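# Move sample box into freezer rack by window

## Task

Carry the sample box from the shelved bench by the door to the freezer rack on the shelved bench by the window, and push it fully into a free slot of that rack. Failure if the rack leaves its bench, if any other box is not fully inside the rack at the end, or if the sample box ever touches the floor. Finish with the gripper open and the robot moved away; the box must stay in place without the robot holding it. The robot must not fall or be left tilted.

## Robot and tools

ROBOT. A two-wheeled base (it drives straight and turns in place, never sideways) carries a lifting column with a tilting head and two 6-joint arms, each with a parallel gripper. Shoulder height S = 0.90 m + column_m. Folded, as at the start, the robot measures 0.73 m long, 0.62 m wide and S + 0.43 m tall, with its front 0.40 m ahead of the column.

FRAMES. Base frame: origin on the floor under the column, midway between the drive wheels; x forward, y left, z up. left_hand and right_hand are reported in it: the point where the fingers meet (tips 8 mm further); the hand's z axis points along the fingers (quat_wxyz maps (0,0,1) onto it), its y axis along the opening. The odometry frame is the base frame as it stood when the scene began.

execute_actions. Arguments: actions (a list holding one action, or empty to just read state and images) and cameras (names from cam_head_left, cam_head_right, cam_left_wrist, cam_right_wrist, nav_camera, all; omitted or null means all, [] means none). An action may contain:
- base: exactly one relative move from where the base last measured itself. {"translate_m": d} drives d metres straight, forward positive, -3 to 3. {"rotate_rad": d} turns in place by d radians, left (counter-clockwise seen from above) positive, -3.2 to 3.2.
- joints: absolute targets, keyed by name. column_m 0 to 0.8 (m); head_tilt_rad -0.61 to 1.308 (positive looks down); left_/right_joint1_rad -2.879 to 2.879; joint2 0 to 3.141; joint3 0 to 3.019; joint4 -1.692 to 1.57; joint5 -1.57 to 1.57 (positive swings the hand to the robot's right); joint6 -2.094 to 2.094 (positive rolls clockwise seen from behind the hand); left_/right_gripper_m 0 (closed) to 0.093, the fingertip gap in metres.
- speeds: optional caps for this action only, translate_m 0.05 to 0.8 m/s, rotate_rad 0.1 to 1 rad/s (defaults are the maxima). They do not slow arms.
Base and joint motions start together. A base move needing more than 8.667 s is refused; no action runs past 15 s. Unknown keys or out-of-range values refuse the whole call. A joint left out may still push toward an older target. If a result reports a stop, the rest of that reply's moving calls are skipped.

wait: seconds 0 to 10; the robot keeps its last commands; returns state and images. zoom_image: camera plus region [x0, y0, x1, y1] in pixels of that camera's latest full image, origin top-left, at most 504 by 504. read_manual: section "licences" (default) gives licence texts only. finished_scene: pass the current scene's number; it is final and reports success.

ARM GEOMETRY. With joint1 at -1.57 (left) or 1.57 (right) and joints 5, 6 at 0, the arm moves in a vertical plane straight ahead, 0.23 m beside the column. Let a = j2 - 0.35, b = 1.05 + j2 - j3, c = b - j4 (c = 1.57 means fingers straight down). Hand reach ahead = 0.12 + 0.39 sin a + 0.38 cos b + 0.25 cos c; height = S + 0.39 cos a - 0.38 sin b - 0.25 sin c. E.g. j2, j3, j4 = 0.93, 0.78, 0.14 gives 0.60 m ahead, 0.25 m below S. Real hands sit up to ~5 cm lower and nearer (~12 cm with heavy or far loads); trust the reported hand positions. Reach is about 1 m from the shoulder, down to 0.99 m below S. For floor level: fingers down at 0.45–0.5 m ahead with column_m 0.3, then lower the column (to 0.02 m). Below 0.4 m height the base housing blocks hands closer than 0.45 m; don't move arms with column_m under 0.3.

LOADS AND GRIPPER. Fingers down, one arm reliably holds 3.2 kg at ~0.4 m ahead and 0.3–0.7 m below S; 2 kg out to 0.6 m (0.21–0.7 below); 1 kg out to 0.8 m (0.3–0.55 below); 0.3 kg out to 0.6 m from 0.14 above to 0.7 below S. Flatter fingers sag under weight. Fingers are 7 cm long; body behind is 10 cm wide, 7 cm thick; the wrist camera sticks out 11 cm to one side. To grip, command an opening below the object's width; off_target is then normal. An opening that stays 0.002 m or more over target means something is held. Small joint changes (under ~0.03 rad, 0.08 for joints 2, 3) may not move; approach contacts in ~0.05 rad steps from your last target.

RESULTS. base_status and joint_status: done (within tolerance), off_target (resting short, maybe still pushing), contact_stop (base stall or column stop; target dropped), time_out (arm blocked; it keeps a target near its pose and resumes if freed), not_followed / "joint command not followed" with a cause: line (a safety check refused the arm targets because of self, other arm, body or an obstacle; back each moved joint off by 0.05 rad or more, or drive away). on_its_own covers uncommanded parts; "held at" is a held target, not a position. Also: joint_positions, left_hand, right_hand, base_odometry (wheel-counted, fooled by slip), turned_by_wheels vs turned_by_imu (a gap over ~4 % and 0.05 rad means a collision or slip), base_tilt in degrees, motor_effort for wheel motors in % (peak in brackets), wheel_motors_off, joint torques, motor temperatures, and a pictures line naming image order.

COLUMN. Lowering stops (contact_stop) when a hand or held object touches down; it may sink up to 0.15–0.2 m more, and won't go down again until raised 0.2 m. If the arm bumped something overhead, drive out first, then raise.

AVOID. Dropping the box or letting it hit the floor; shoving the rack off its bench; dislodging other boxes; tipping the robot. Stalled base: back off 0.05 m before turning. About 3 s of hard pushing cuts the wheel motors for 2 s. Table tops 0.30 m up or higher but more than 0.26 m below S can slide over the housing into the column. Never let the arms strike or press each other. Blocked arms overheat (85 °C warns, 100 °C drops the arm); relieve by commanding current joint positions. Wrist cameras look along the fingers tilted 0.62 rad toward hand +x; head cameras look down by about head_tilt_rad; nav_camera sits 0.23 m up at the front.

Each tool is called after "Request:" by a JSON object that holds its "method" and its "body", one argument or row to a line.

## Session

Request:
{"method": "execute_actions", "body": {
  "actions": []
}}

Scene clock: 0.00 s.
Joint torques (N m, as the arm reports them, + toward a larger angle): no reading
Motor temperatures (°C, as the motors report them): left_arm=[26 26 28 28 26 27] | right_arm=[26 28 25 26 25 27]
base_odometry: x=+0.000 y=+0.000 heading=+0.000 (m, m, rad; odometry frame)
turned_by_wheels: +0.000 (rad since the last result)
turned_by_imu: +0.000 (rad since the last result)
base_tilt: forward=+0.6 right=-0.3 (deg)
base_status: not commanded
joint_positions: column_m=+0.554 head_tilt_rad=+0.870 left_joint1_rad=-1.560 left_joint2_rad=+0.918 left_joint3_rad=+0.371 left_joint4_rad=-0.953 left_joint5_rad=+0.015 left_joint6_rad=-0.093 left_gripper_m=+0.095 right_joint1_rad=+1.603 right_joint2_rad=+0.872 right_joint3_rad=+0.433 right_joint4_rad=-0.962 right_joint5_rad=+0.041 right_joint6_rad=-0.052 right_gripper_m=+0.095
joint_status: not commanded
wheel_motors_off: 0
motor_effort: left_wheel=+3 right_wheel=+3 (%)
left_hand: x=+0.1196 y=+0.2241 z=+1.2605 quat_wxyz=(+0.469, +0.049, -0.882, -0.018) (m; base frame)
right_hand: x=+0.1603 y=-0.2256 z=+1.2516 quat_wxyz=(+0.425, +0.046, -0.904, -0.002) (m; base frame)
pictures: cam_head_left, cam_head_right, cam_left_wrist, cam_right_wrist, nav_camera
Images, in order (width x height): cam_head_left 504x504, cam_head_right 504x504, cam_left_wrist 504x504, cam_right_wrist 504x504, nav_camera 504x504.

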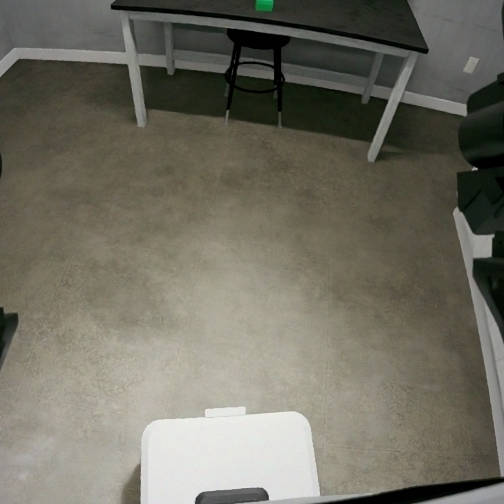

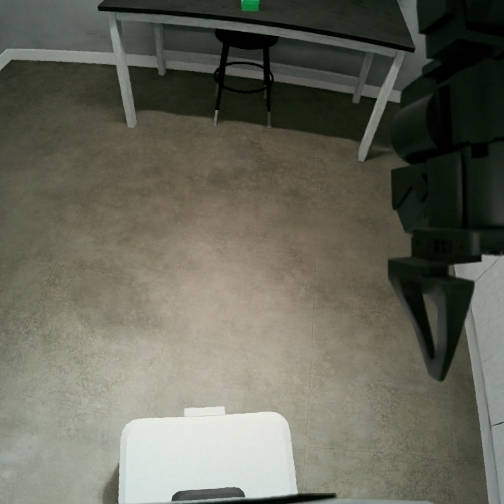

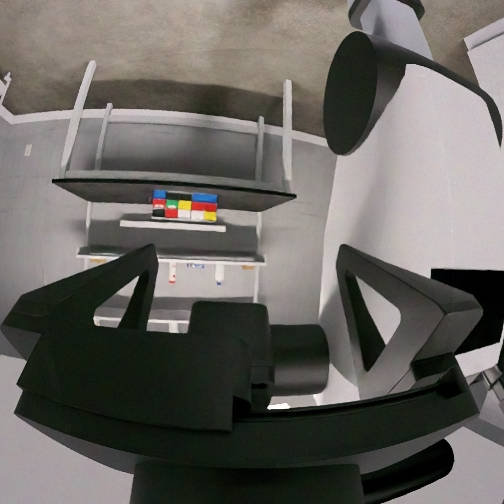

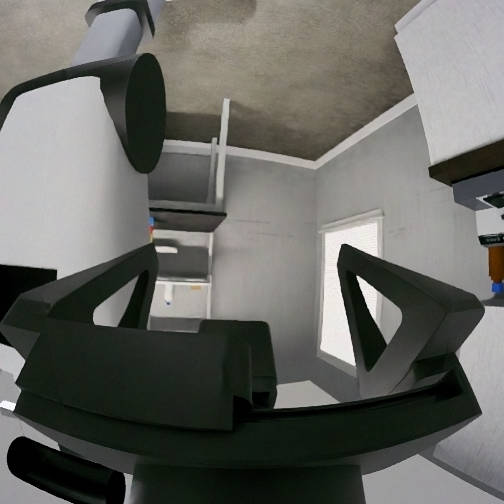

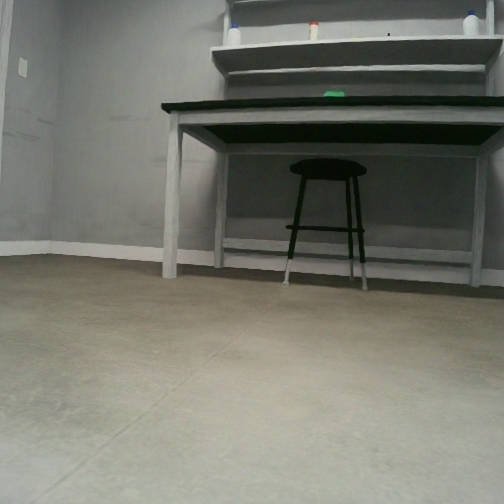

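Request:
{"method": "zoom_image", "body": {
  "camera": "cam_left_wrist",
  "region": [120, 170, 250, 240]
}}

Region (120, 170, 250, 240) of cam_left_wrist's 504x504 image, scaled by 3.877, with more detail than that image has; it fills the top 271 rows of this view, and the rest is white.

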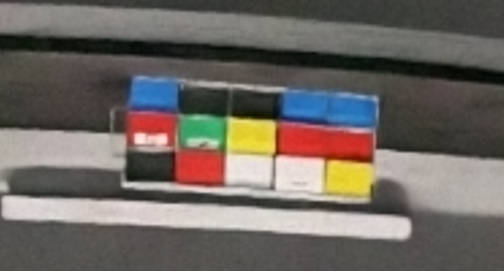

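Request:
{"method": "execute_actions", "body": {
  "actions": [
    {"base": {"rotate_rad": -0.09}, "joints": {"right_joint1_rad": 1.57, "right_joint2_rad": 1.569, "right_joint3_rad": 1.207, "right_joint4_rad": 0.63, "right_joint5_rad": 0, "right_joint6_rad": 0, "right_gripper_m": 0.093, "head_tilt_rad": 0.45}}
  ],
  "cameras": ["cam_head_left", "nav_camera"]
}}

Scene clock: 5.20 s.
Joint torques (N m, as the arm reports them, + toward a larger angle): left_arm=[ 0.42 -8.4  -1.21 -1.61  0.02  0.06] | right_arm=[  0.39 -14.4    3.05   1.73  -0.1    0.02]
Motor temperatures (°C, as the motors report them): left_arm=[26 26 28 28 26 27] | right_arm=[26 29 26 26 25 28]
base_odometry: x=+0.000 y=+0.000 heading=-0.087 (m, m, rad; odometry frame)
turned_by_wheels: -0.087 (rad since the last result)
turned_by_imu: -0.087 (rad since the last result)
base_tilt: forward=+0.7 right=-0.4 (deg)
base_status: done
joint_positions: column_m=+0.554 head_tilt_rad=+0.469 left_joint1_rad=-1.560 left_joint2_rad=+0.918 left_joint3_rad=+0.371 left_joint4_rad=-0.953 left_joint5_rad=+0.015 left_joint6_rad=-0.093 left_gripper_m=+0.095 right_joint1_rad=+1.574 right_joint2_rad=+1.568 right_joint3_rad=+1.202 right_joint4_rad=+0.613 right_joint5_rad=+0.004 right_joint6_rad=-0.007 right_gripper_m=+0.093
joint_status: all done
wheel_motors_off: 0
motor_effort: left_wheel=+6(63) right_wheel=-1(22) (%)
left_hand: x=+0.1196 y=+0.2241 z=+1.2605 quat_wxyz=(+0.469, +0.049, -0.882, -0.018) (m; base frame)
right_hand: x=+0.7167 y=-0.2239 z=+1.0341 quat_wxyz=(-0.376, +0.003, -0.927, +0.001) (m; base frame)
pictures: cam_head_left, nav_camera
Images, in order (width x height): cam_head_left 504x504, nav_camera 504x504.

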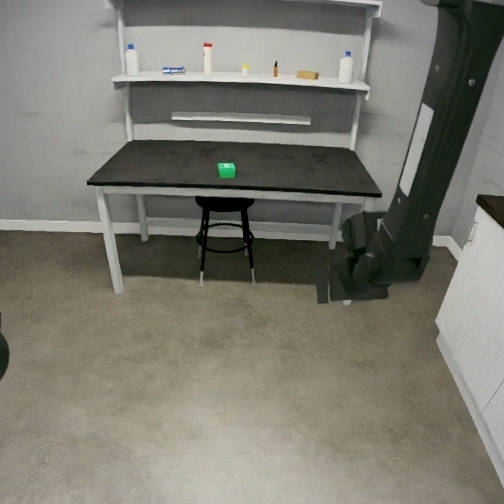

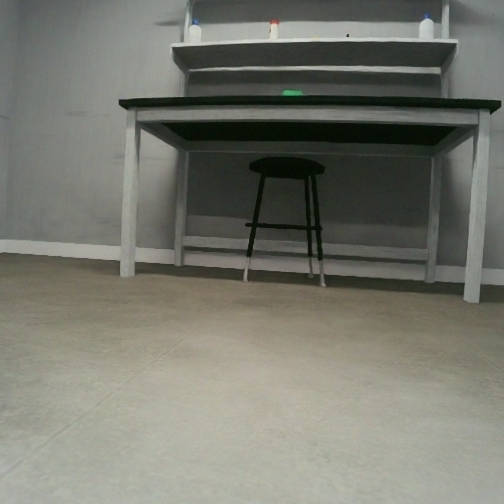

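Request:
{"method": "execute_actions", "body": {
  "actions": [
    {"base": {"translate_m": 1.4}, "joints": {"head_tilt_rad": 0.7}}
  ],
  "cameras": ["cam_head_left", "cam_right_wrist", "nav_camera"]
}}

Scene clock: 9.67 s.
Joint torques (N m, as the arm reports them, + toward a larger angle): left_arm=[ 0.35 -8.17 -1.4  -1.79  0.03  0.08] | right_arm=[  0.39 -14.     3.     1.74  -0.09   0.02]
Motor temperatures (°C, as the motors report them): left_arm=[26 26 28 28 26 27] | right_arm=[26 29 26 26 25 28]
base_odometry: x=+1.394 y=-0.121 heading=-0.086 (m, m, rad; odometry frame)
turned_by_wheels: +0.001 (rad since the last result)
turned_by_imu: -0.004 (rad since the last result)
base_tilt: forward=+0.6 right=-0.4 (deg)
base_status: done
joint_positions: column_m=+0.554 head_tilt_rad=+0.703 left_joint1_rad=-1.560 left_joint2_rad=+0.918 left_joint3_rad=+0.373 left_joint4_rad=-0.953 left_joint5_rad=+0.015 left_joint6_rad=-0.093 left_gripper_m=+0.095 right_joint1_rad=+1.574 right_joint2_rad=+1.568 right_joint3_rad=+1.202 right_joint4_rad=+0.613 right_joint5_rad=+0.004 right_joint6_rad=-0.007 right_gripper_m=+0.093
joint_status: all done
wheel_motors_off: 0
motor_effort: left_wheel=+1(72) right_wheel=-3(45) (%)
left_hand: x=+0.1204 y=+0.2241 z=+1.2601 quat_wxyz=(+0.468, +0.049, -0.882, -0.018) (m; base frame)
right_hand: x=+0.7169 y=-0.2239 z=+1.0342 quat_wxyz=(-0.376, +0.003, -0.927, +0.001) (m; base frame)
pictures: cam_head_left, cam_right_wrist, nav_camera
Images, in order (width x height): cam_head_left 504x504, cam_right_wrist 504x504, nav_camera 504x504.

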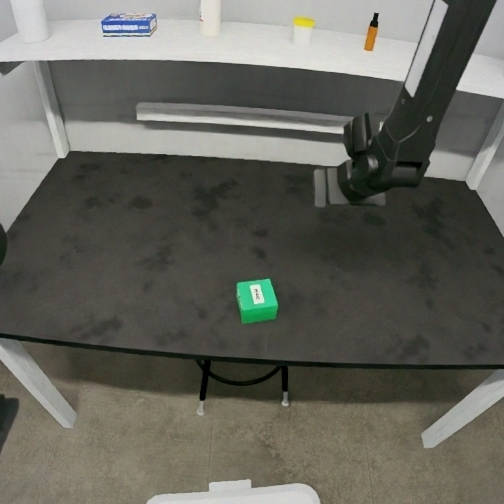

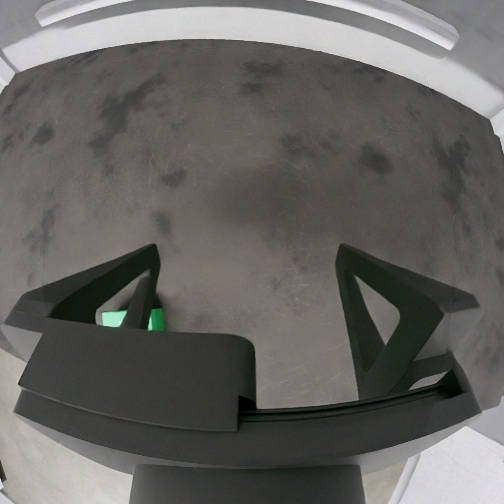

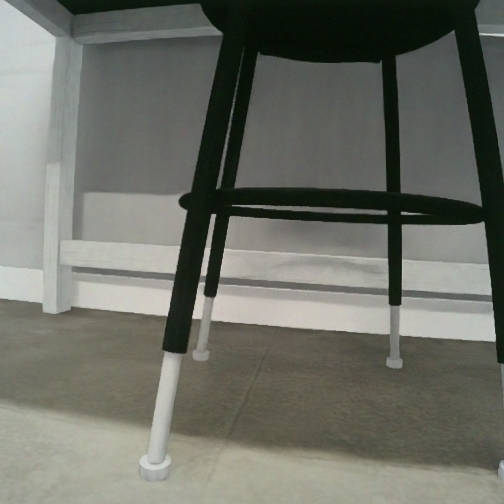

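Request:
{"method": "execute_actions", "body": {
  "actions": [
    {"base": {"rotate_rad": 0.205}, "joints": {"right_joint5_rad": 0.145, "right_joint6_rad": 0.15}}
  ],
  "cameras": []
}}

Request:
{"method": "execute_actions", "body": {
  "actions": [
    {"base": {"translate_m": -0.12}}
  ],
  "cameras": ["cam_head_left", "cam_right_wrist"]
}}

Scene clock: 13.00 s.
Joint torques (N m, as the arm reports them, + toward a larger angle): left_arm=[ 0.25 -8.26 -1.48 -1.6   0.01  0.08] | right_arm=[  0.42 -14.67   3.     1.74   0.23   0.03]
Motor temperatures (°C, as the motors report them): left_arm=[26 26 28 28 26 27] | right_arm=[26 29 26 26 25 28]
base_odometry: x=+1.395 y=-0.121 heading=+0.117 (m, m, rad; odometry frame)
turned_by_wheels: +0.203 (rad since the last result)
turned_by_imu: +0.199 (rad since the last result)
base_tilt: forward=+0.6 right=-0.3 (deg)
base_status: done
joint_positions: column_m=+0.554 head_tilt_rad=+0.703 left_joint1_rad=-1.560 left_joint2_rad=+0.918 left_joint3_rad=+0.373 left_joint4_rad=-0.953 left_joint5_rad=+0.015 left_joint6_rad=-0.093 left_gripper_m=+0.095 right_joint1_rad=+1.571 right_joint2_rad=+1.568 right_joint3_rad=+1.202 right_joint4_rad=+0.613 right_joint5_rad=+0.142 right_joint6_rad=+0.143 right_gripper_m=+0.093
joint_status: all done
wheel_motors_off: 0
motor_effort: left_wheel=-3(78) right_wheel=+2(47) (%)
left_hand: x=+0.1204 y=+0.2241 z=+1.2601 quat_wxyz=(+0.468, +0.049, -0.882, -0.018) (m; base frame)
right_hand: x=+0.7157 y=-0.2493 z=+1.0354 quat_wxyz=(-0.379, -0.092, -0.920, +0.038) (m; base frame)
pictures: none
No camera images: the call's "cameras" was empty. Leave "cameras" out to get every camera's image.

Scene clock: 14.53 s.
Joint torques (N m, as the arm reports them, + toward a larger angle): left_arm=[ 0.4  -7.49 -1.02 -1.73  0.01  0.06] | right_arm=[  0.39 -13.92   3.08   1.77   0.23   0.03]
Motor temperatures (°C, as the motors report them): left_arm=[26 26 28 28 26 27] | right_arm=[26 30 26 26 25 28]
base_odometry: x=+1.276 y=-0.135 heading=+0.118 (m, m, rad; odometry frame)
turned_by_wheels: +0.002 (rad since the last result)
turned_by_imu: +0.002 (rad since the last result)
base_tilt: forward=+0.7 right=-0.4 (deg)
base_status: done
joint_positions: column_m=+0.554 head_tilt_rad=+0.703 left_joint1_rad=-1.560 left_joint2_rad=+0.918 left_joint3_rad=+0.369 left_joint4_rad=-0.953 left_joint5_rad=+0.015 left_joint6_rad=-0.093 left_gripper_m=+0.095 right_joint1_rad=+1.571 right_joint2_rad=+1.568 right_joint3_rad=+1.202 right_joint4_rad=+0.613 right_joint5_rad=+0.142 right_joint6_rad=+0.143 right_gripper_m=+0.093
joint_status: not commanded
wheel_motors_off: 0
motor_effort: left_wheel=+3(100) right_wheel=+0(65) (%)
left_hand: x=+0.1184 y=+0.2241 z=+1.2610 quat_wxyz=(+0.470, +0.049, -0.881, -0.018) (m; base frame)
right_hand: x=+0.7157 y=-0.2495 z=+1.0354 quat_wxyz=(-0.379, -0.092, -0.920, +0.039) (m; base frame)
pictures: cam_head_left, cam_right_wrist
Images, in order (width x height): cam_head_left 504x504, cam_right_wrist 504x504.

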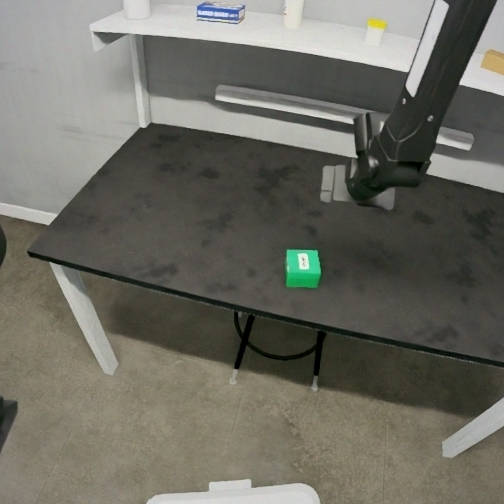

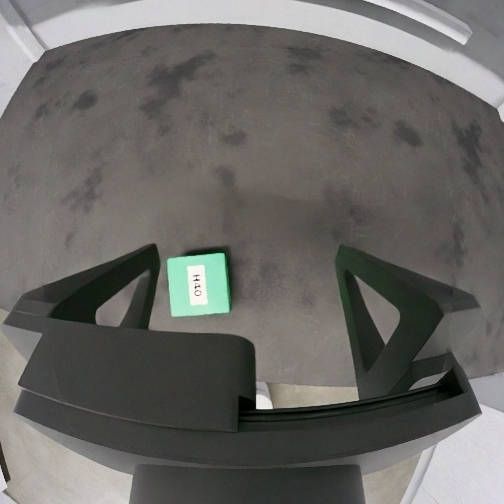

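Request:
{"method": "execute_actions", "body": {
  "actions": [
    {"base": {"rotate_rad": 0.094}, "joints": {"column_m": 0.44}}
  ],
  "cameras": []
}}

Request:
{"method": "execute_actions", "body": {
  "actions": [
    {"base": {"translate_m": -0.027}, "joints": {"column_m": 0.38}}
  ],
  "cameras": ["cam_head_left", "cam_right_wrist"]
}}

Scene clock: 19.53 s.
Joint torques (N m, as the arm reports them, + toward a larger angle): left_arm=[ 0.26 -8.26 -0.74 -1.66  0.02  0.07] | right_arm=[  0.39 -14.     3.05   1.74   0.23   0.03]
Motor temperatures (°C, as the motors report them): left_arm=[26 26 28 28 26 27] | right_arm=[26 30 26 26 25 28]
base_odometry: x=+1.276 y=-0.135 heading=+0.210 (m, m, rad; odometry frame)
turned_by_wheels: +0.091 (rad since the last result)
turned_by_imu: +0.088 (rad since the last result)
base_tilt: forward=+0.6 right=-0.3 (deg)
base_status: done
joint_positions: column_m=+0.440 head_tilt_rad=+0.703 left_joint1_rad=-1.560 left_joint2_rad=+0.918 left_joint3_rad=+0.369 left_joint4_rad=-0.953 left_joint5_rad=+0.015 left_joint6_rad=-0.093 left_gripper_m=+0.095 right_joint1_rad=+1.571 right_joint2_rad=+1.568 right_joint3_rad=+1.202 right_joint4_rad=+0.613 right_joint5_rad=+0.142 right_joint6_rad=+0.143 right_gripper_m=+0.093
joint_status: all done
wheel_motors_off: 0
motor_effort: left_wheel=-3(63) right_wheel=+1(71) (%)
left_hand: x=+0.1184 y=+0.2241 z=+1.1469 quat_wxyz=(+0.470, +0.049, -0.881, -0.018) (m; base frame)
right_hand: x=+0.7157 y=-0.2493 z=+0.9213 quat_wxyz=(-0.379, -0.092, -0.920, +0.038) (m; base frame)
pictures: none
No camera images: the call's "cameras" was empty. Leave "cameras" out to get every camera's image.

Scene clock: 20.90 s.
Joint torques (N m, as the arm reports them, + toward a larger angle): left_arm=[ 0.31 -8.13 -0.96 -1.68  0.01  0.07] | right_arm=[  0.22 -14.02   3.2    1.71   0.23   0.03]
Motor temperatures (°C, as the motors report them): left_arm=[26 26 28 28 26 27] | right_arm=[26 30 26 26 25 28]
base_odometry: x=+1.249 y=-0.141 heading=+0.211 (m, m, rad; odometry frame)
turned_by_wheels: +0.002 (rad since the last result)
turned_by_imu: +0.001 (rad since the last result)
base_tilt: forward=+0.7 right=-0.4 (deg)
base_status: done
joint_positions: column_m=+0.380 head_tilt_rad=+0.704 left_joint1_rad=-1.560 left_joint2_rad=+0.918 left_joint3_rad=+0.369 left_joint4_rad=-0.953 left_joint5_rad=+0.015 left_joint6_rad=-0.093 left_gripper_m=+0.095 right_joint1_rad=+1.571 right_joint2_rad=+1.568 right_joint3_rad=+1.201 right_joint4_rad=+0.613 right_joint5_rad=+0.142 right_joint6_rad=+0.143 right_gripper_m=+0.093
joint_status: all done
wheel_motors_off: 0
motor_effort: left_wheel=-3(47) right_wheel=-3(73) (%)
left_hand: x=+0.1185 y=+0.2241 z=+1.0869 quat_wxyz=(+0.469, +0.049, -0.881, -0.018) (m; base frame)
right_hand: x=+0.7150 y=-0.2498 z=+0.8611 quat_wxyz=(-0.378, -0.092, -0.920, +0.039) (m; base frame)
pictures: cam_head_left, cam_right_wrist
Images, in order (width x height): cam_head_left 504x504, cam_right_wrist 504x504.

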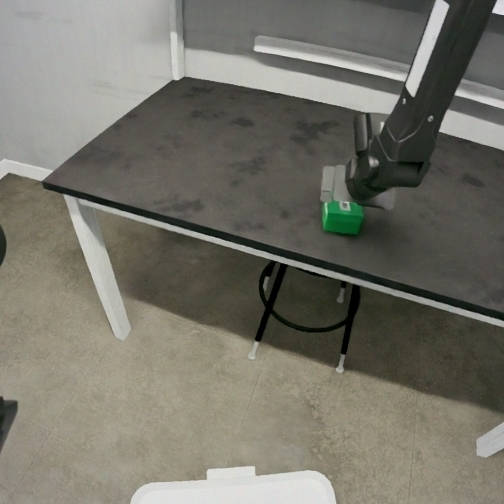

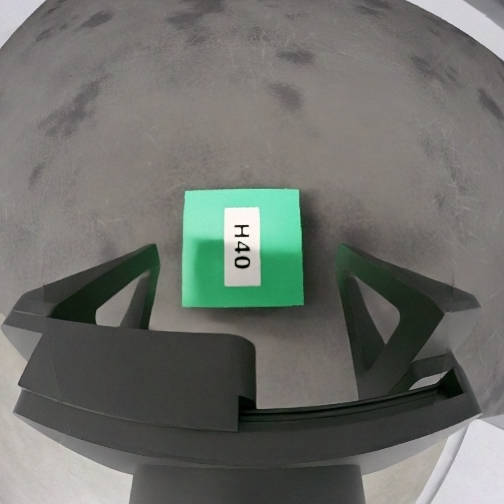

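Request:
{"method": "execute_actions", "body": {
  "actions": [
    {"base": {"rotate_rad": 0.006}, "joints": {"column_m": 0.318}}
  ],
  "cameras": ["cam_head_left", "cam_right_wrist"]
}}

Scene clock: 23.20 s.
Joint torques (N m, as the arm reports them, + toward a larger angle): left_arm=[ 0.34 -8.23 -0.88 -1.64  0.02  0.07] | right_arm=[  0.62 -13.53   2.93   1.73   0.23   0.03]
Motor temperatures (°C, as the motors report them): left_arm=[26 26 28 28 26 27] | right_arm=[26 30 26 26 25 28]
base_odometry: x=+1.249 y=-0.141 heading=+0.214 (m, m, rad; odometry frame)
turned_by_wheels: +0.003 (rad since the last result)
turned_by_imu: +0.003 (rad since the last result)
base_tilt: forward=+0.6 right=-0.4 (deg)
base_status: done
joint_positions: column_m=+0.318 head_tilt_rad=+0.704 left_joint1_rad=-1.560 left_joint2_rad=+0.918 left_joint3_rad=+0.369 left_joint4_rad=-0.953 left_joint5_rad=+0.015 left_joint6_rad=-0.093 left_gripper_m=+0.095 right_joint1_rad=+1.571 right_joint2_rad=+1.568 right_joint3_rad=+1.201 right_joint4_rad=+0.613 right_joint5_rad=+0.142 right_joint6_rad=+0.143 right_gripper_m=+0.093
joint_status: all done
wheel_motors_off: 0
motor_effort: left_wheel=-3(38) right_wheel=+1(56) (%)
left_hand: x=+0.1185 y=+0.2241 z=+1.0249 quat_wxyz=(+0.469, +0.049, -0.881, -0.018) (m; base frame)
right_hand: x=+0.7150 y=-0.2493 z=+0.7990 quat_wxyz=(-0.378, -0.092, -0.920, +0.038) (m; base frame)
pictures: cam_head_left, cam_right_wrist
Images, in order (width x height): cam_head_left 504x504, cam_right_wrist 504x504.

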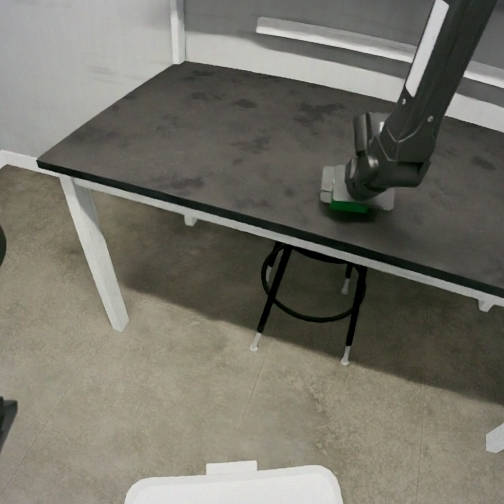

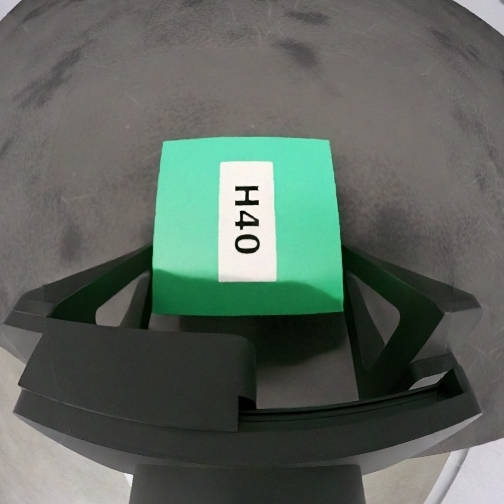

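Request:
{"method": "execute_actions", "body": {
  "actions": [
    {"joints": {"right_gripper_m": 0.06}}
  ],
  "cameras": []
}}

Request:
{"method": "execute_actions", "body": {
  "actions": [
    {"joints": {"column_m": 0.40, "head_tilt_rad": 0.5}}
  ],
  "cameras": ["cam_right_wrist", "cam_left_wrist"]
}}

Scene clock: 25.73 s.
Joint torques (N m, as the arm reports them, + toward a larger angle): left_arm=[ 0.41 -7.76 -1.01 -1.61  0.02  0.08] | right_arm=[  0.41 -14.04   3.12   1.76   0.22   0.03]
Motor temperatures (°C, as the motors report them): left_arm=[26 26 28 28 26 27] | right_arm=[26 30 26 26 25 28]
base_odometry: x=+1.249 y=-0.141 heading=+0.214 (m, m, rad; odometry frame)
turned_by_wheels: +0.000 (rad since the last result)
turned_by_imu: -0.001 (rad since the last result)
base_tilt: forward=+0.7 right=-0.3 (deg)
base_status: not commanded
joint_positions: column_m=+0.318 head_tilt_rad=+0.704 left_joint1_rad=-1.560 left_joint2_rad=+0.918 left_joint3_rad=+0.369 left_joint4_rad=-0.953 left_joint5_rad=+0.015 left_joint6_rad=-0.093 left_gripper_m=+0.095 right_joint1_rad=+1.571 right_joint2_rad=+1.568 right_joint3_rad=+1.201 right_joint4_rad=+0.613 right_joint5_rad=+0.142 right_joint6_rad=+0.143 right_gripper_m=+0.075
joint_status: right_gripper_m off_target (ended at +0.075, target +0.060)
wheel_motors_off: 0
motor_effort: left_wheel=-3(5) right_wheel=+2(0) (%)
left_hand: x=+0.1185 y=+0.2241 z=+1.0249 quat_wxyz=(+0.469, +0.049, -0.881, -0.018) (m; base frame)
right_hand: x=+0.7150 y=-0.2493 z=+0.7990 quat_wxyz=(-0.378, -0.092, -0.920, +0.039) (m; base frame)
pictures: none
No camera images: the call's "cameras" was empty. Leave "cameras" out to get every camera's image.

Scene clock: 27.40 s.
Joint torques (N m, as the arm reports them, + toward a larger angle): left_arm=[ 0.4  -8.02 -1.06 -1.67  0.01  0.07] | right_arm=[  0.44 -14.47   3.07   1.74   0.22   0.03]
Motor temperatures (°C, as the motors report them): left_arm=[26 26 28 28 26 27] | right_arm=[26 30 26 26 25 28]
base_odometry: x=+1.249 y=-0.141 heading=+0.214 (m, m, rad; odometry frame)
turned_by_wheels: +0.000 (rad since the last result)
turned_by_imu: +0.000 (rad since the last result)
base_tilt: forward=+0.6 right=-0.4 (deg)
base_status: not commanded
joint_positions: column_m=+0.400 head_tilt_rad=+0.518 left_joint1_rad=-1.560 left_joint2_rad=+0.918 left_joint3_rad=+0.369 left_joint4_rad=-0.953 left_joint5_rad=+0.015 left_joint6_rad=-0.093 left_gripper_m=+0.095 right_joint1_rad=+1.571 right_joint2_rad=+1.568 right_joint3_rad=+1.201 right_joint4_rad=+0.613 right_joint5_rad=+0.142 right_joint6_rad=+0.143 right_gripper_m=+0.075
joint_status: all done
wheel_motors_off: 0
motor_effort: left_wheel=-5(5) right_wheel=+3(1) (%)
left_hand: x=+0.1185 y=+0.2241 z=+1.1067 quat_wxyz=(+0.469, +0.049, -0.881, -0.018) (m; base frame)
right_hand: x=+0.7150 y=-0.2493 z=+0.8809 quat_wxyz=(-0.378, -0.092, -0.920, +0.039) (m; base frame)
pictures: cam_left_wrist, cam_right_wrist
Images, in order (width x height): cam_left_wrist 504x504, cam_right_wrist 504x504.

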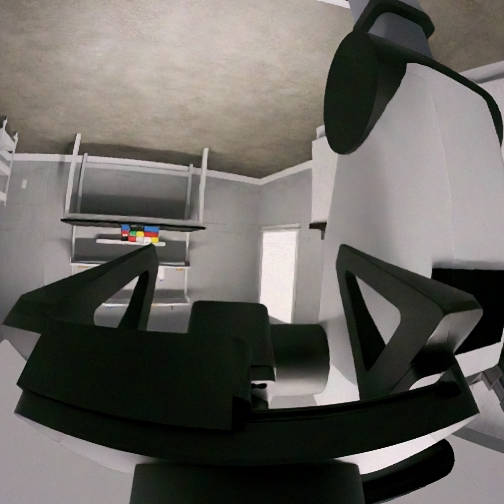

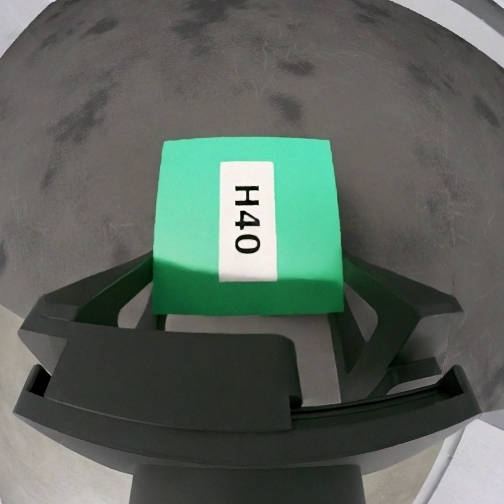

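Request:
{"method": "execute_actions", "body": {
  "actions": [
    {"base": {"rotate_rad": -0.335}, "joints": {"right_joint4_rad": 0.645, "right_joint5_rad": 0, "right_joint6_rad": 0}, "speeds": {"rotate_rad": 0.7}}
  ],
  "cameras": ["cam_left_wrist"]
}}

Request:
{"method": "execute_actions", "body": {
  "actions": [
    {"base": {"translate_m": -1.66}, "joints": {"column_m": 0.6}}
  ],
  "cameras": ["cam_left_wrist", "cam_head_left"]
}}

Scene clock: 34.33 s.
Joint torques (N m, as the arm reports them, + toward a larger angle): left_arm=[ 0.35 -7.89 -1.   -1.65  0.02  0.06] | right_arm=[  0.78 -13.88   3.09   2.06  -0.05  -0.1 ]
Motor temperatures (°C, as the motors report them): left_arm=[26 26 28 28 26 27] | right_arm=[26 31 26 26 25 28]
base_odometry: x=+1.249 y=-0.141 heading=-0.119 (m, m, rad; odometry frame)
turned_by_wheels: -0.333 (rad since the last result)
turned_by_imu: -0.328 (rad since the last result)
base_tilt: forward=+0.7 right=-0.4 (deg)
base_status: done
joint_positions: column_m=+0.400 head_tilt_rad=+0.518 left_joint1_rad=-1.560 left_joint2_rad=+0.918 left_joint3_rad=+0.369 left_joint4_rad=-0.953 left_joint5_rad=+0.015 left_joint6_rad=-0.093 left_gripper_m=+0.095 right_joint1_rad=+1.567 right_joint2_rad=+1.568 right_joint3_rad=+1.201 right_joint4_rad=+0.620 right_joint5_rad=+0.003 right_joint6_rad=+0.007 right_gripper_m=+0.075
joint_status: all done
wheel_motors_off: 0
motor_effort: left_wheel=+2(76) right_wheel=-2(63) (%)
left_hand: x=+0.1185 y=+0.2241 z=+1.1067 quat_wxyz=(+0.469, +0.049, -0.881, -0.018) (m; base frame)
right_hand: x=+0.7175 y=-0.2286 z=+0.8809 quat_wxyz=(-0.379, -0.004, -0.925, +0.002) (m; base frame)
pictures: cam_left_wrist
Images, in order (width x height): cam_left_wrist 504x504.

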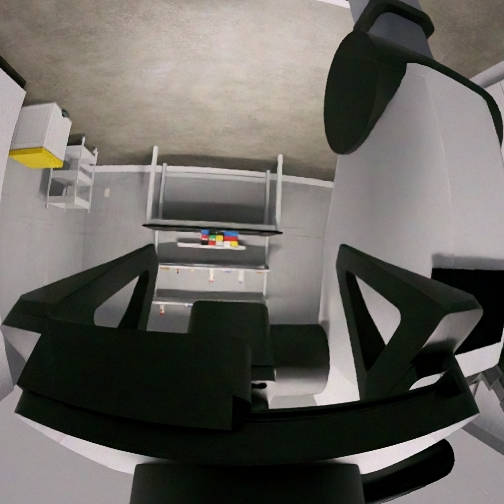

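Scene clock: 38.60 s.
Joint torques (N m, as the arm reports them, + toward a larger angle): left_arm=[ 0.4  -8.06 -1.03 -1.63  0.02  0.08] | right_arm=[  0.75 -13.79   3.16   1.92  -0.05  -0.1 ]
Motor temperatures (°C, as the motors report them): left_arm=[26 26 28 28 26 27] | right_arm=[26 31 26 26 25 28]
base_odometry: x=-0.400 y=+0.056 heading=-0.120 (m, m, rad; odometry frame)
turned_by_wheels: -0.001 (rad since the last result)
turned_by_imu: +0.002 (rad since the last result)
base_tilt: forward=+0.7 right=-0.4 (deg)
base_status: done
joint_positions: column_m=+0.600 head_tilt_rad=+0.518 left_joint1_rad=-1.560 left_joint2_rad=+0.918 left_joint3_rad=+0.369 left_joint4_rad=-0.953 left_joint5_rad=+0.015 left_joint6_rad=-0.093 left_gripper_m=+0.095 right_joint1_rad=+1.567 right_joint2_rad=+1.568 right_joint3_rad=+1.201 right_joint4_rad=+0.620 right_joint5_rad=+0.003 right_joint6_rad=+0.007 right_gripper_m=+0.075
joint_status: all done
wheel_motors_off: 0
motor_effort: left_wheel=-2(73) right_wheel=+1(60) (%)
left_hand: x=+0.1189 y=+0.2241 z=+1.3066 quat_wxyz=(+0.469, +0.049, -0.882, -0.018) (m; base frame)
right_hand: x=+0.7173 y=-0.2286 z=+1.0807 quat_wxyz=(-0.379, -0.004, -0.926, +0.002) (m; base frame)
pictures: cam_head_left, cam_left_wrist
Images, in order (width x height): cam_head_left 504x504, cam_left_wrist 504x504.

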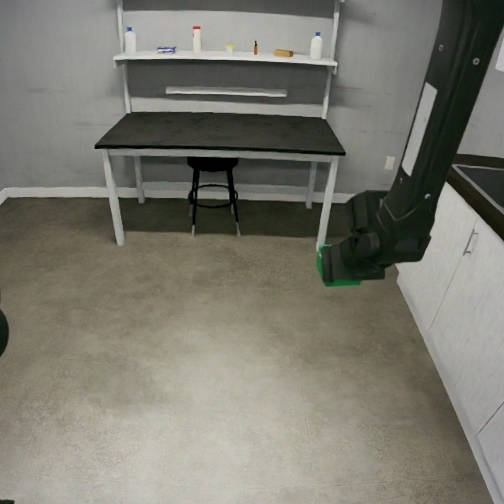

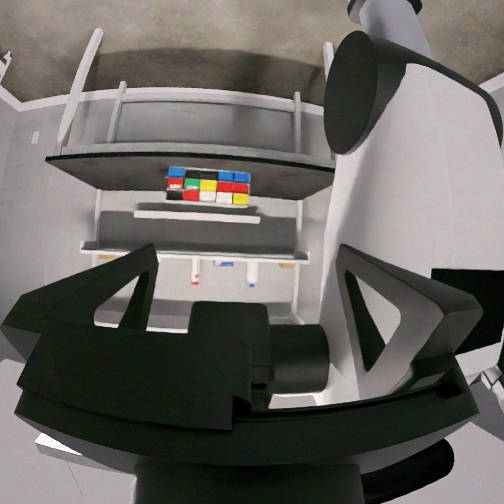

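Request:
{"method": "execute_actions", "body": {
  "actions": [
    {"base": {"rotate_rad": 2.985}, "speeds": {"rotate_rad": 0.85}}
  ],
  "cameras": ["cam_head_left", "cam_head_right", "cam_right_wrist", "nav_camera"]
}}

Scene clock: 44.33 s.
Joint torques (N m, as the arm reports them, + toward a larger angle): left_arm=[ 0.27 -8.07 -1.09 -1.63  0.02  0.07] | right_arm=[  0.38 -14.15   3.2    1.96  -0.05  -0.1 ]
Motor temperatures (°C, as the motors report them): left_arm=[26 26 28 28 26 27] | right_arm=[26 31 26 26 25 28]
base_odometry: x=-0.400 y=+0.056 heading=+2.863 (m, m, rad; odometry frame)
turned_by_wheels: +2.983 (rad since the last result)
turned_by_imu: +2.959 (rad since the last result)
base_tilt: forward=+0.7 right=-0.3 (deg)
base_status: done
joint_positions: column_m=+0.600 head_tilt_rad=+0.518 left_joint1_rad=-1.560 left_joint2_rad=+0.918 left_joint3_rad=+0.369 left_joint4_rad=-0.953 left_joint5_rad=+0.015 left_joint6_rad=-0.093 left_gripper_m=+0.095 right_joint1_rad=+1.571 right_joint2_rad=+1.568 right_joint3_rad=+1.201 right_joint4_rad=+0.620 right_joint5_rad=+0.003 right_joint6_rad=+0.007 right_gripper_m=+0.075
joint_status: not commanded
wheel_motors_off: 0
motor_effort: left_wheel=-10(54) right_wheel=+11(78) (%)
left_hand: x=+0.1189 y=+0.2241 z=+1.3066 quat_wxyz=(+0.469, +0.049, -0.882, -0.018) (m; base frame)
right_hand: x=+0.7173 y=-0.2260 z=+1.0807 quat_wxyz=(-0.379, -0.004, -0.926, +0.000) (m; base frame)
pictures: cam_head_left, cam_head_right, cam_right_wrist, nav_camera
Images, in order (width x height): cam_head_left 504x504, cam_head_right 504x504, cam_right_wrist 504x504, nav_camera 504x504.

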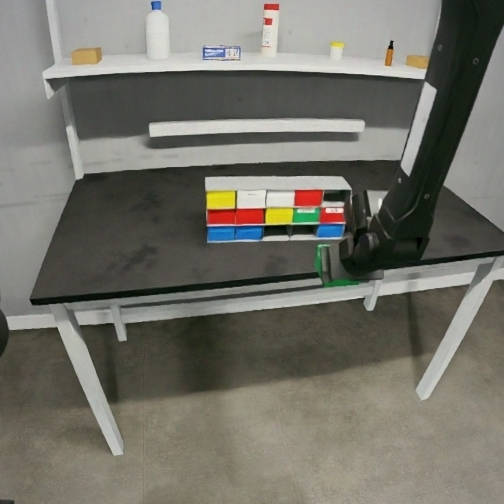

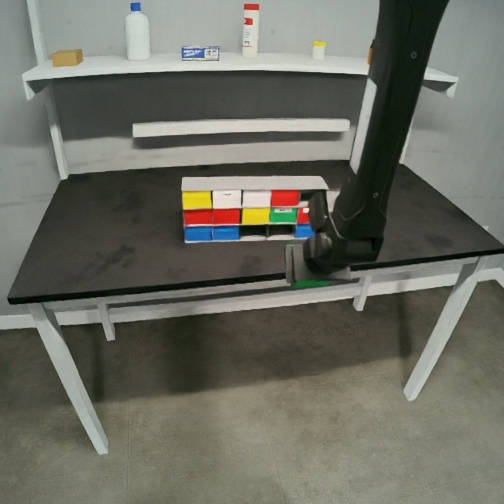

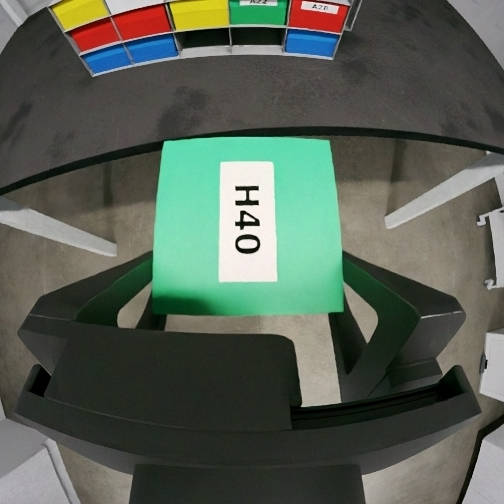

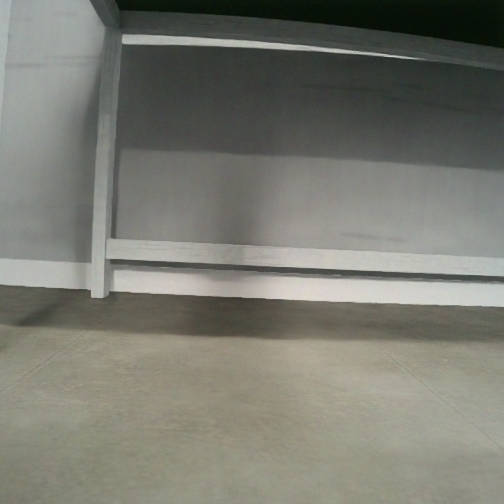

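Request:
{"method": "zoom_image", "body": {
  "camera": "cam_right_wrist",
  "region": [60, 0, 380, 140]
}}

Request:
{"method": "zoom_image", "body": {
  "camera": "cam_head_left",
  "region": [190, 165, 370, 260]
}}

Region (60, 0, 380, 140) of cam_right_wrist's 504x504 image, scaled by 1.575, with more detail than that image has; it fills the top 220 rows of this view, and the rest is white.

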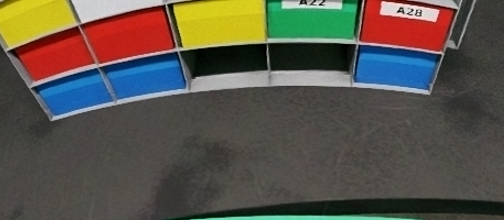

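Region (190, 165, 370, 260) of cam_head_left's 504x504 image, scaled by 2.800, with more detail than that image has; it fills the top 266 rows of this view, and the rest is white.

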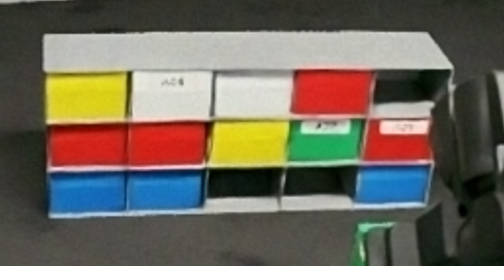

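Request:
{"method": "execute_actions", "body": {
  "actions": [
    {"base": {"rotate_rad": -0.019}, "joints": {"column_m": 0.55}, "speeds": {"rotate_rad": 0.2}}
  ],
  "cameras": []
}}

Request:
{"method": "execute_actions", "body": {
  "actions": [
    {"base": {"translate_m": 0.2}, "joints": {"column_m": 0.48, "head_tilt_rad": 0.6}, "speeds": {"translate_m": 0.3}}
  ],
  "cameras": ["cam_head_left", "cam_right_wrist"]
}}

Request:
{"method": "zoom_image", "body": {
  "camera": "cam_right_wrist",
  "region": [130, 0, 370, 170]
}}

Scene clock: 49.97 s.
Joint torques (N m, as the arm reports them, + toward a larger angle): left_arm=[ 0.37 -8.   -0.96 -1.5   0.    0.08] | right_arm=[  0.75 -13.98   3.13   1.97  -0.05  -0.1 ]
Motor temperatures (°C, as the motors report them): left_arm=[26 26 28 28 26 27] | right_arm=[26 31 26 26 25 28]
base_odometry: x=-0.400 y=+0.056 heading=+2.844 (m, m, rad; odometry frame)
turned_by_wheels: -0.019 (rad since the last result)
turned_by_imu: -0.020 (rad since the last result)
base_tilt: forward=+0.7 right=-0.4 (deg)
base_status: done
joint_positions: column_m=+0.550 head_tilt_rad=+0.518 left_joint1_rad=-1.560 left_joint2_rad=+0.918 left_joint3_rad=+0.369 left_joint4_rad=-0.953 left_joint5_rad=+0.015 left_joint6_rad=-0.093 left_gripper_m=+0.095 right_joint1_rad=+1.567 right_joint2_rad=+1.568 right_joint3_rad=+1.201 right_joint4_rad=+0.621 right_joint5_rad=+0.003 right_joint6_rad=+0.007 right_gripper_m=+0.075
joint_status: all done
wheel_motors_off: 0
motor_effort: left_wheel=+0(9) right_wheel=+0(8) (%)
left_hand: x=+0.1189 y=+0.2241 z=+1.2567 quat_wxyz=(+0.469, +0.049, -0.882, -0.018) (m; base frame)
right_hand: x=+0.7175 y=-0.2286 z=+1.0310 quat_wxyz=(-0.379, -0.004, -0.925, +0.002) (m; base frame)
pictures: none
No camera images: the call's "cameras" was empty. Leave "cameras" out to get every camera's image.

Scene clock: 51.83 s.
Joint torques (N m, as the arm reports them, + toward a larger angle): left_arm=[ 0.2  -7.84 -1.01 -1.59  0.03  0.06] | right_arm=[  0.74 -13.78   2.93   2.04  -0.05  -0.1 ]
Motor temperatures (°C, as the motors report them): left_arm=[26 26 28 28 26 27] | right_arm=[26 31 26 26 25 28]
base_odometry: x=-0.591 y=+0.115 heading=+2.847 (m, m, rad; odometry frame)
turned_by_wheels: +0.002 (rad since the last result)
turned_by_imu: +0.001 (rad since the last result)
base_tilt: forward=+0.7 right=-0.3 (deg)
base_status: done
joint_positions: column_m=+0.480 head_tilt_rad=+0.604 left_joint1_rad=-1.560 left_joint2_rad=+0.918 left_joint3_rad=+0.370 left_joint4_rad=-0.953 left_joint5_rad=+0.015 left_joint6_rad=-0.093 left_gripper_m=+0.095 right_joint1_rad=+1.567 right_joint2_rad=+1.568 right_joint3_rad=+1.202 right_joint4_rad=+0.621 right_joint5_rad=+0.003 right_joint6_rad=+0.007 right_gripper_m=+0.075
joint_status: all done
wheel_motors_off: 0
motor_effort: left_wheel=+3(78) right_wheel=-2(63) (%)
left_hand: x=+0.1191 y=+0.2241 z=+1.1866 quat_wxyz=(+0.469, +0.049, -0.882, -0.018) (m; base frame)
right_hand: x=+0.7177 y=-0.2286 z=+0.9611 quat_wxyz=(-0.379, -0.004, -0.925, +0.002) (m; base frame)
pictures: cam_head_left, cam_right_wrist
Images, in order (width x height): cam_head_left 504x504, cam_right_wrist 504x504.

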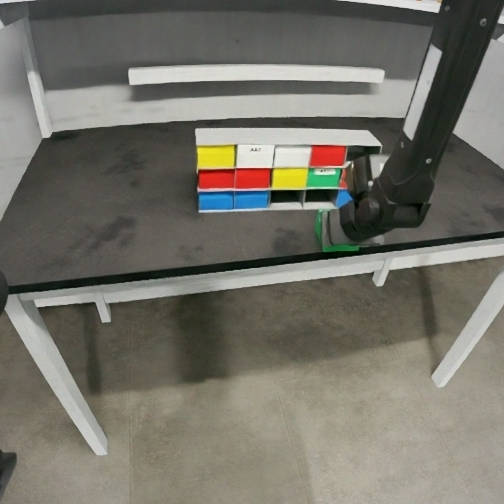

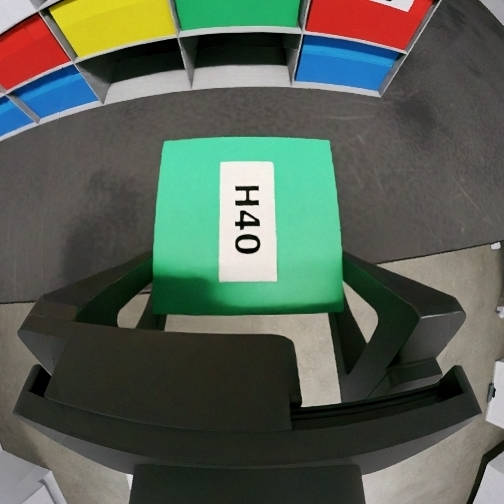

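Region (130, 0, 370, 170) of cam_right_wrist's 504x504 image, scaled by 2.100, with more detail than that image has; it fills the top 357 rows of this view, and the rest is white.

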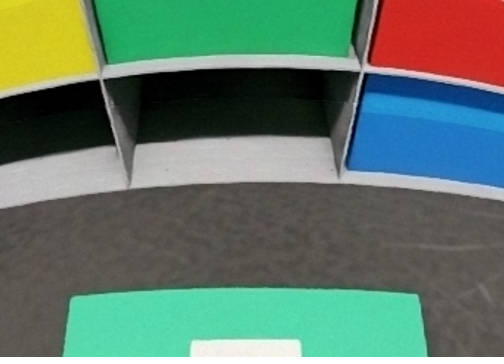

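Request:
{"method": "execute_actions", "body": {
  "actions": [
    {"base": {"rotate_rad": 0.006}, "joints": {"column_m": 0.471}, "speeds": {"rotate_rad": 0.1}}
  ],
  "cameras": []
}}

Request:
{"method": "execute_actions", "body": {
  "actions": [
    {"base": {"translate_m": 0.082}, "speeds": {"translate_m": 0.1}}
  ],
  "cameras": ["cam_head_left", "cam_right_wrist"]
}}

Request:
{"method": "zoom_image", "body": {
  "camera": "cam_right_wrist",
  "region": [140, 70, 360, 180]
}}

Scene clock: 54.10 s.
Joint torques (N m, as the arm reports them, + toward a larger angle): left_arm=[ 0.39 -7.92 -0.98 -1.61  0.02  0.07] | right_arm=[  0.66 -14.09   3.07   1.98  -0.05  -0.1 ]
Motor temperatures (°C, as the motors report them): left_arm=[26 26 28 28 26 27] | right_arm=[26 31 26 26 25 28]
base_odometry: x=-0.591 y=+0.115 heading=+2.850 (m, m, rad; odometry frame)
turned_by_wheels: +0.003 (rad since the last result)
turned_by_imu: +0.003 (rad since the last result)
base_tilt: forward=+0.7 right=-0.3 (deg)
base_status: done
joint_positions: column_m=+0.471 head_tilt_rad=+0.604 left_joint1_rad=-1.560 left_joint2_rad=+0.918 left_joint3_rad=+0.370 left_joint4_rad=-0.953 left_joint5_rad=+0.015 left_joint6_rad=-0.093 left_gripper_m=+0.095 right_joint1_rad=+1.569 right_joint2_rad=+1.569 right_joint3_rad=+1.202 right_joint4_rad=+0.621 right_joint5_rad=+0.003 right_joint6_rad=+0.007 right_gripper_m=+0.075
joint_status: all done
wheel_motors_off: 0
motor_effort: left_wheel=+0(47) right_wheel=+1(46) (%)
left_hand: x=+0.1191 y=+0.2241 z=+1.1776 quat_wxyz=(+0.469, +0.049, -0.882, -0.018) (m; base frame)
right_hand: x=+0.7175 y=-0.2270 z=+0.9518 quat_wxyz=(-0.379, -0.004, -0.925, +0.001) (m; base frame)
pictures: none
No camera images: the call's "cameras" was empty. Leave "cameras" out to get every camera's image.

Scene clock: 55.80 s.
Joint torques (N m, as the arm reports them, + toward a larger angle): left_arm=[ 0.31 -8.13 -1.01 -1.57  0.02  0.07] | right_arm=[  0.99 -14.06   3.04   1.92  -0.05  -0.09]
Motor temperatures (°C, as the motors report them): left_arm=[26 26 28 28 26 27] | right_arm=[26 31 26 26 25 28]
base_odometry: x=-0.670 y=+0.138 heading=+2.852 (m, m, rad; odometry frame)
turned_by_wheels: +0.002 (rad since the last result)
turned_by_imu: +0.001 (rad since the last result)
base_tilt: forward=+0.7 right=-0.4 (deg)
base_status: done
joint_positions: column_m=+0.471 head_tilt_rad=+0.604 left_joint1_rad=-1.560 left_joint2_rad=+0.918 left_joint3_rad=+0.370 left_joint4_rad=-0.953 left_joint5_rad=+0.015 left_joint6_rad=-0.093 left_gripper_m=+0.095 right_joint1_rad=+1.569 right_joint2_rad=+1.569 right_joint3_rad=+1.202 right_joint4_rad=+0.621 right_joint5_rad=+0.003 right_joint6_rad=+0.006 right_gripper_m=+0.075
joint_status: not commanded
wheel_motors_off: 0
motor_effort: left_wheel=+3(44) right_wheel=-4(52) (%)
left_hand: x=+0.1193 y=+0.2241 z=+1.1776 quat_wxyz=(+0.469, +0.049, -0.882, -0.018) (m; base frame)
right_hand: x=+0.7175 y=-0.2270 z=+0.9518 quat_wxyz=(-0.379, -0.003, -0.925, +0.001) (m; base frame)
pictures: cam_head_left, cam_right_wrist
Images, in order (width x height): cam_head_left 504x504, cam_right_wrist 504x504.

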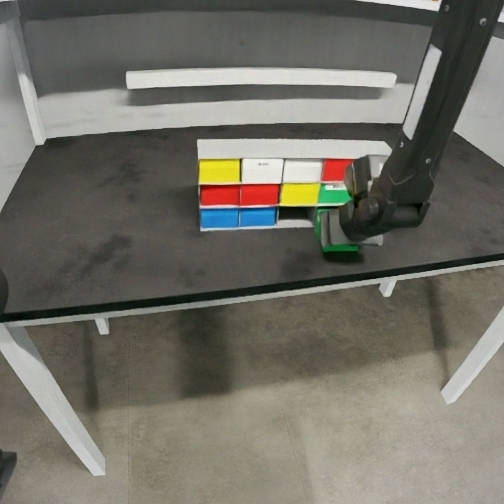

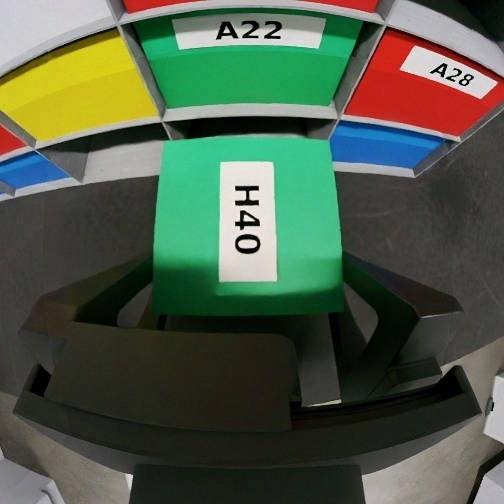

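Region (140, 70, 360, 180) of cam_right_wrist's 504x504 image, scaled by 2.291, with more detail than that image has.

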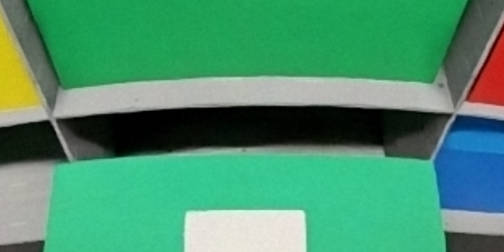

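Request:
{"method": "zoom_image", "body": {
  "camera": "cam_head_left",
  "region": [270, 180, 360, 260]
}}

Region (270, 180, 360, 260) of cam_head_left's 504x504 image, scaled by 5.600, with more detail than that image has.

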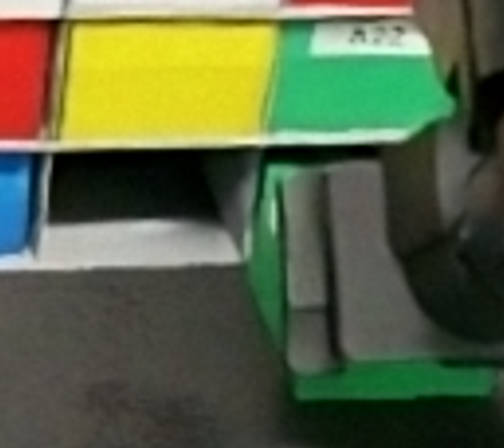

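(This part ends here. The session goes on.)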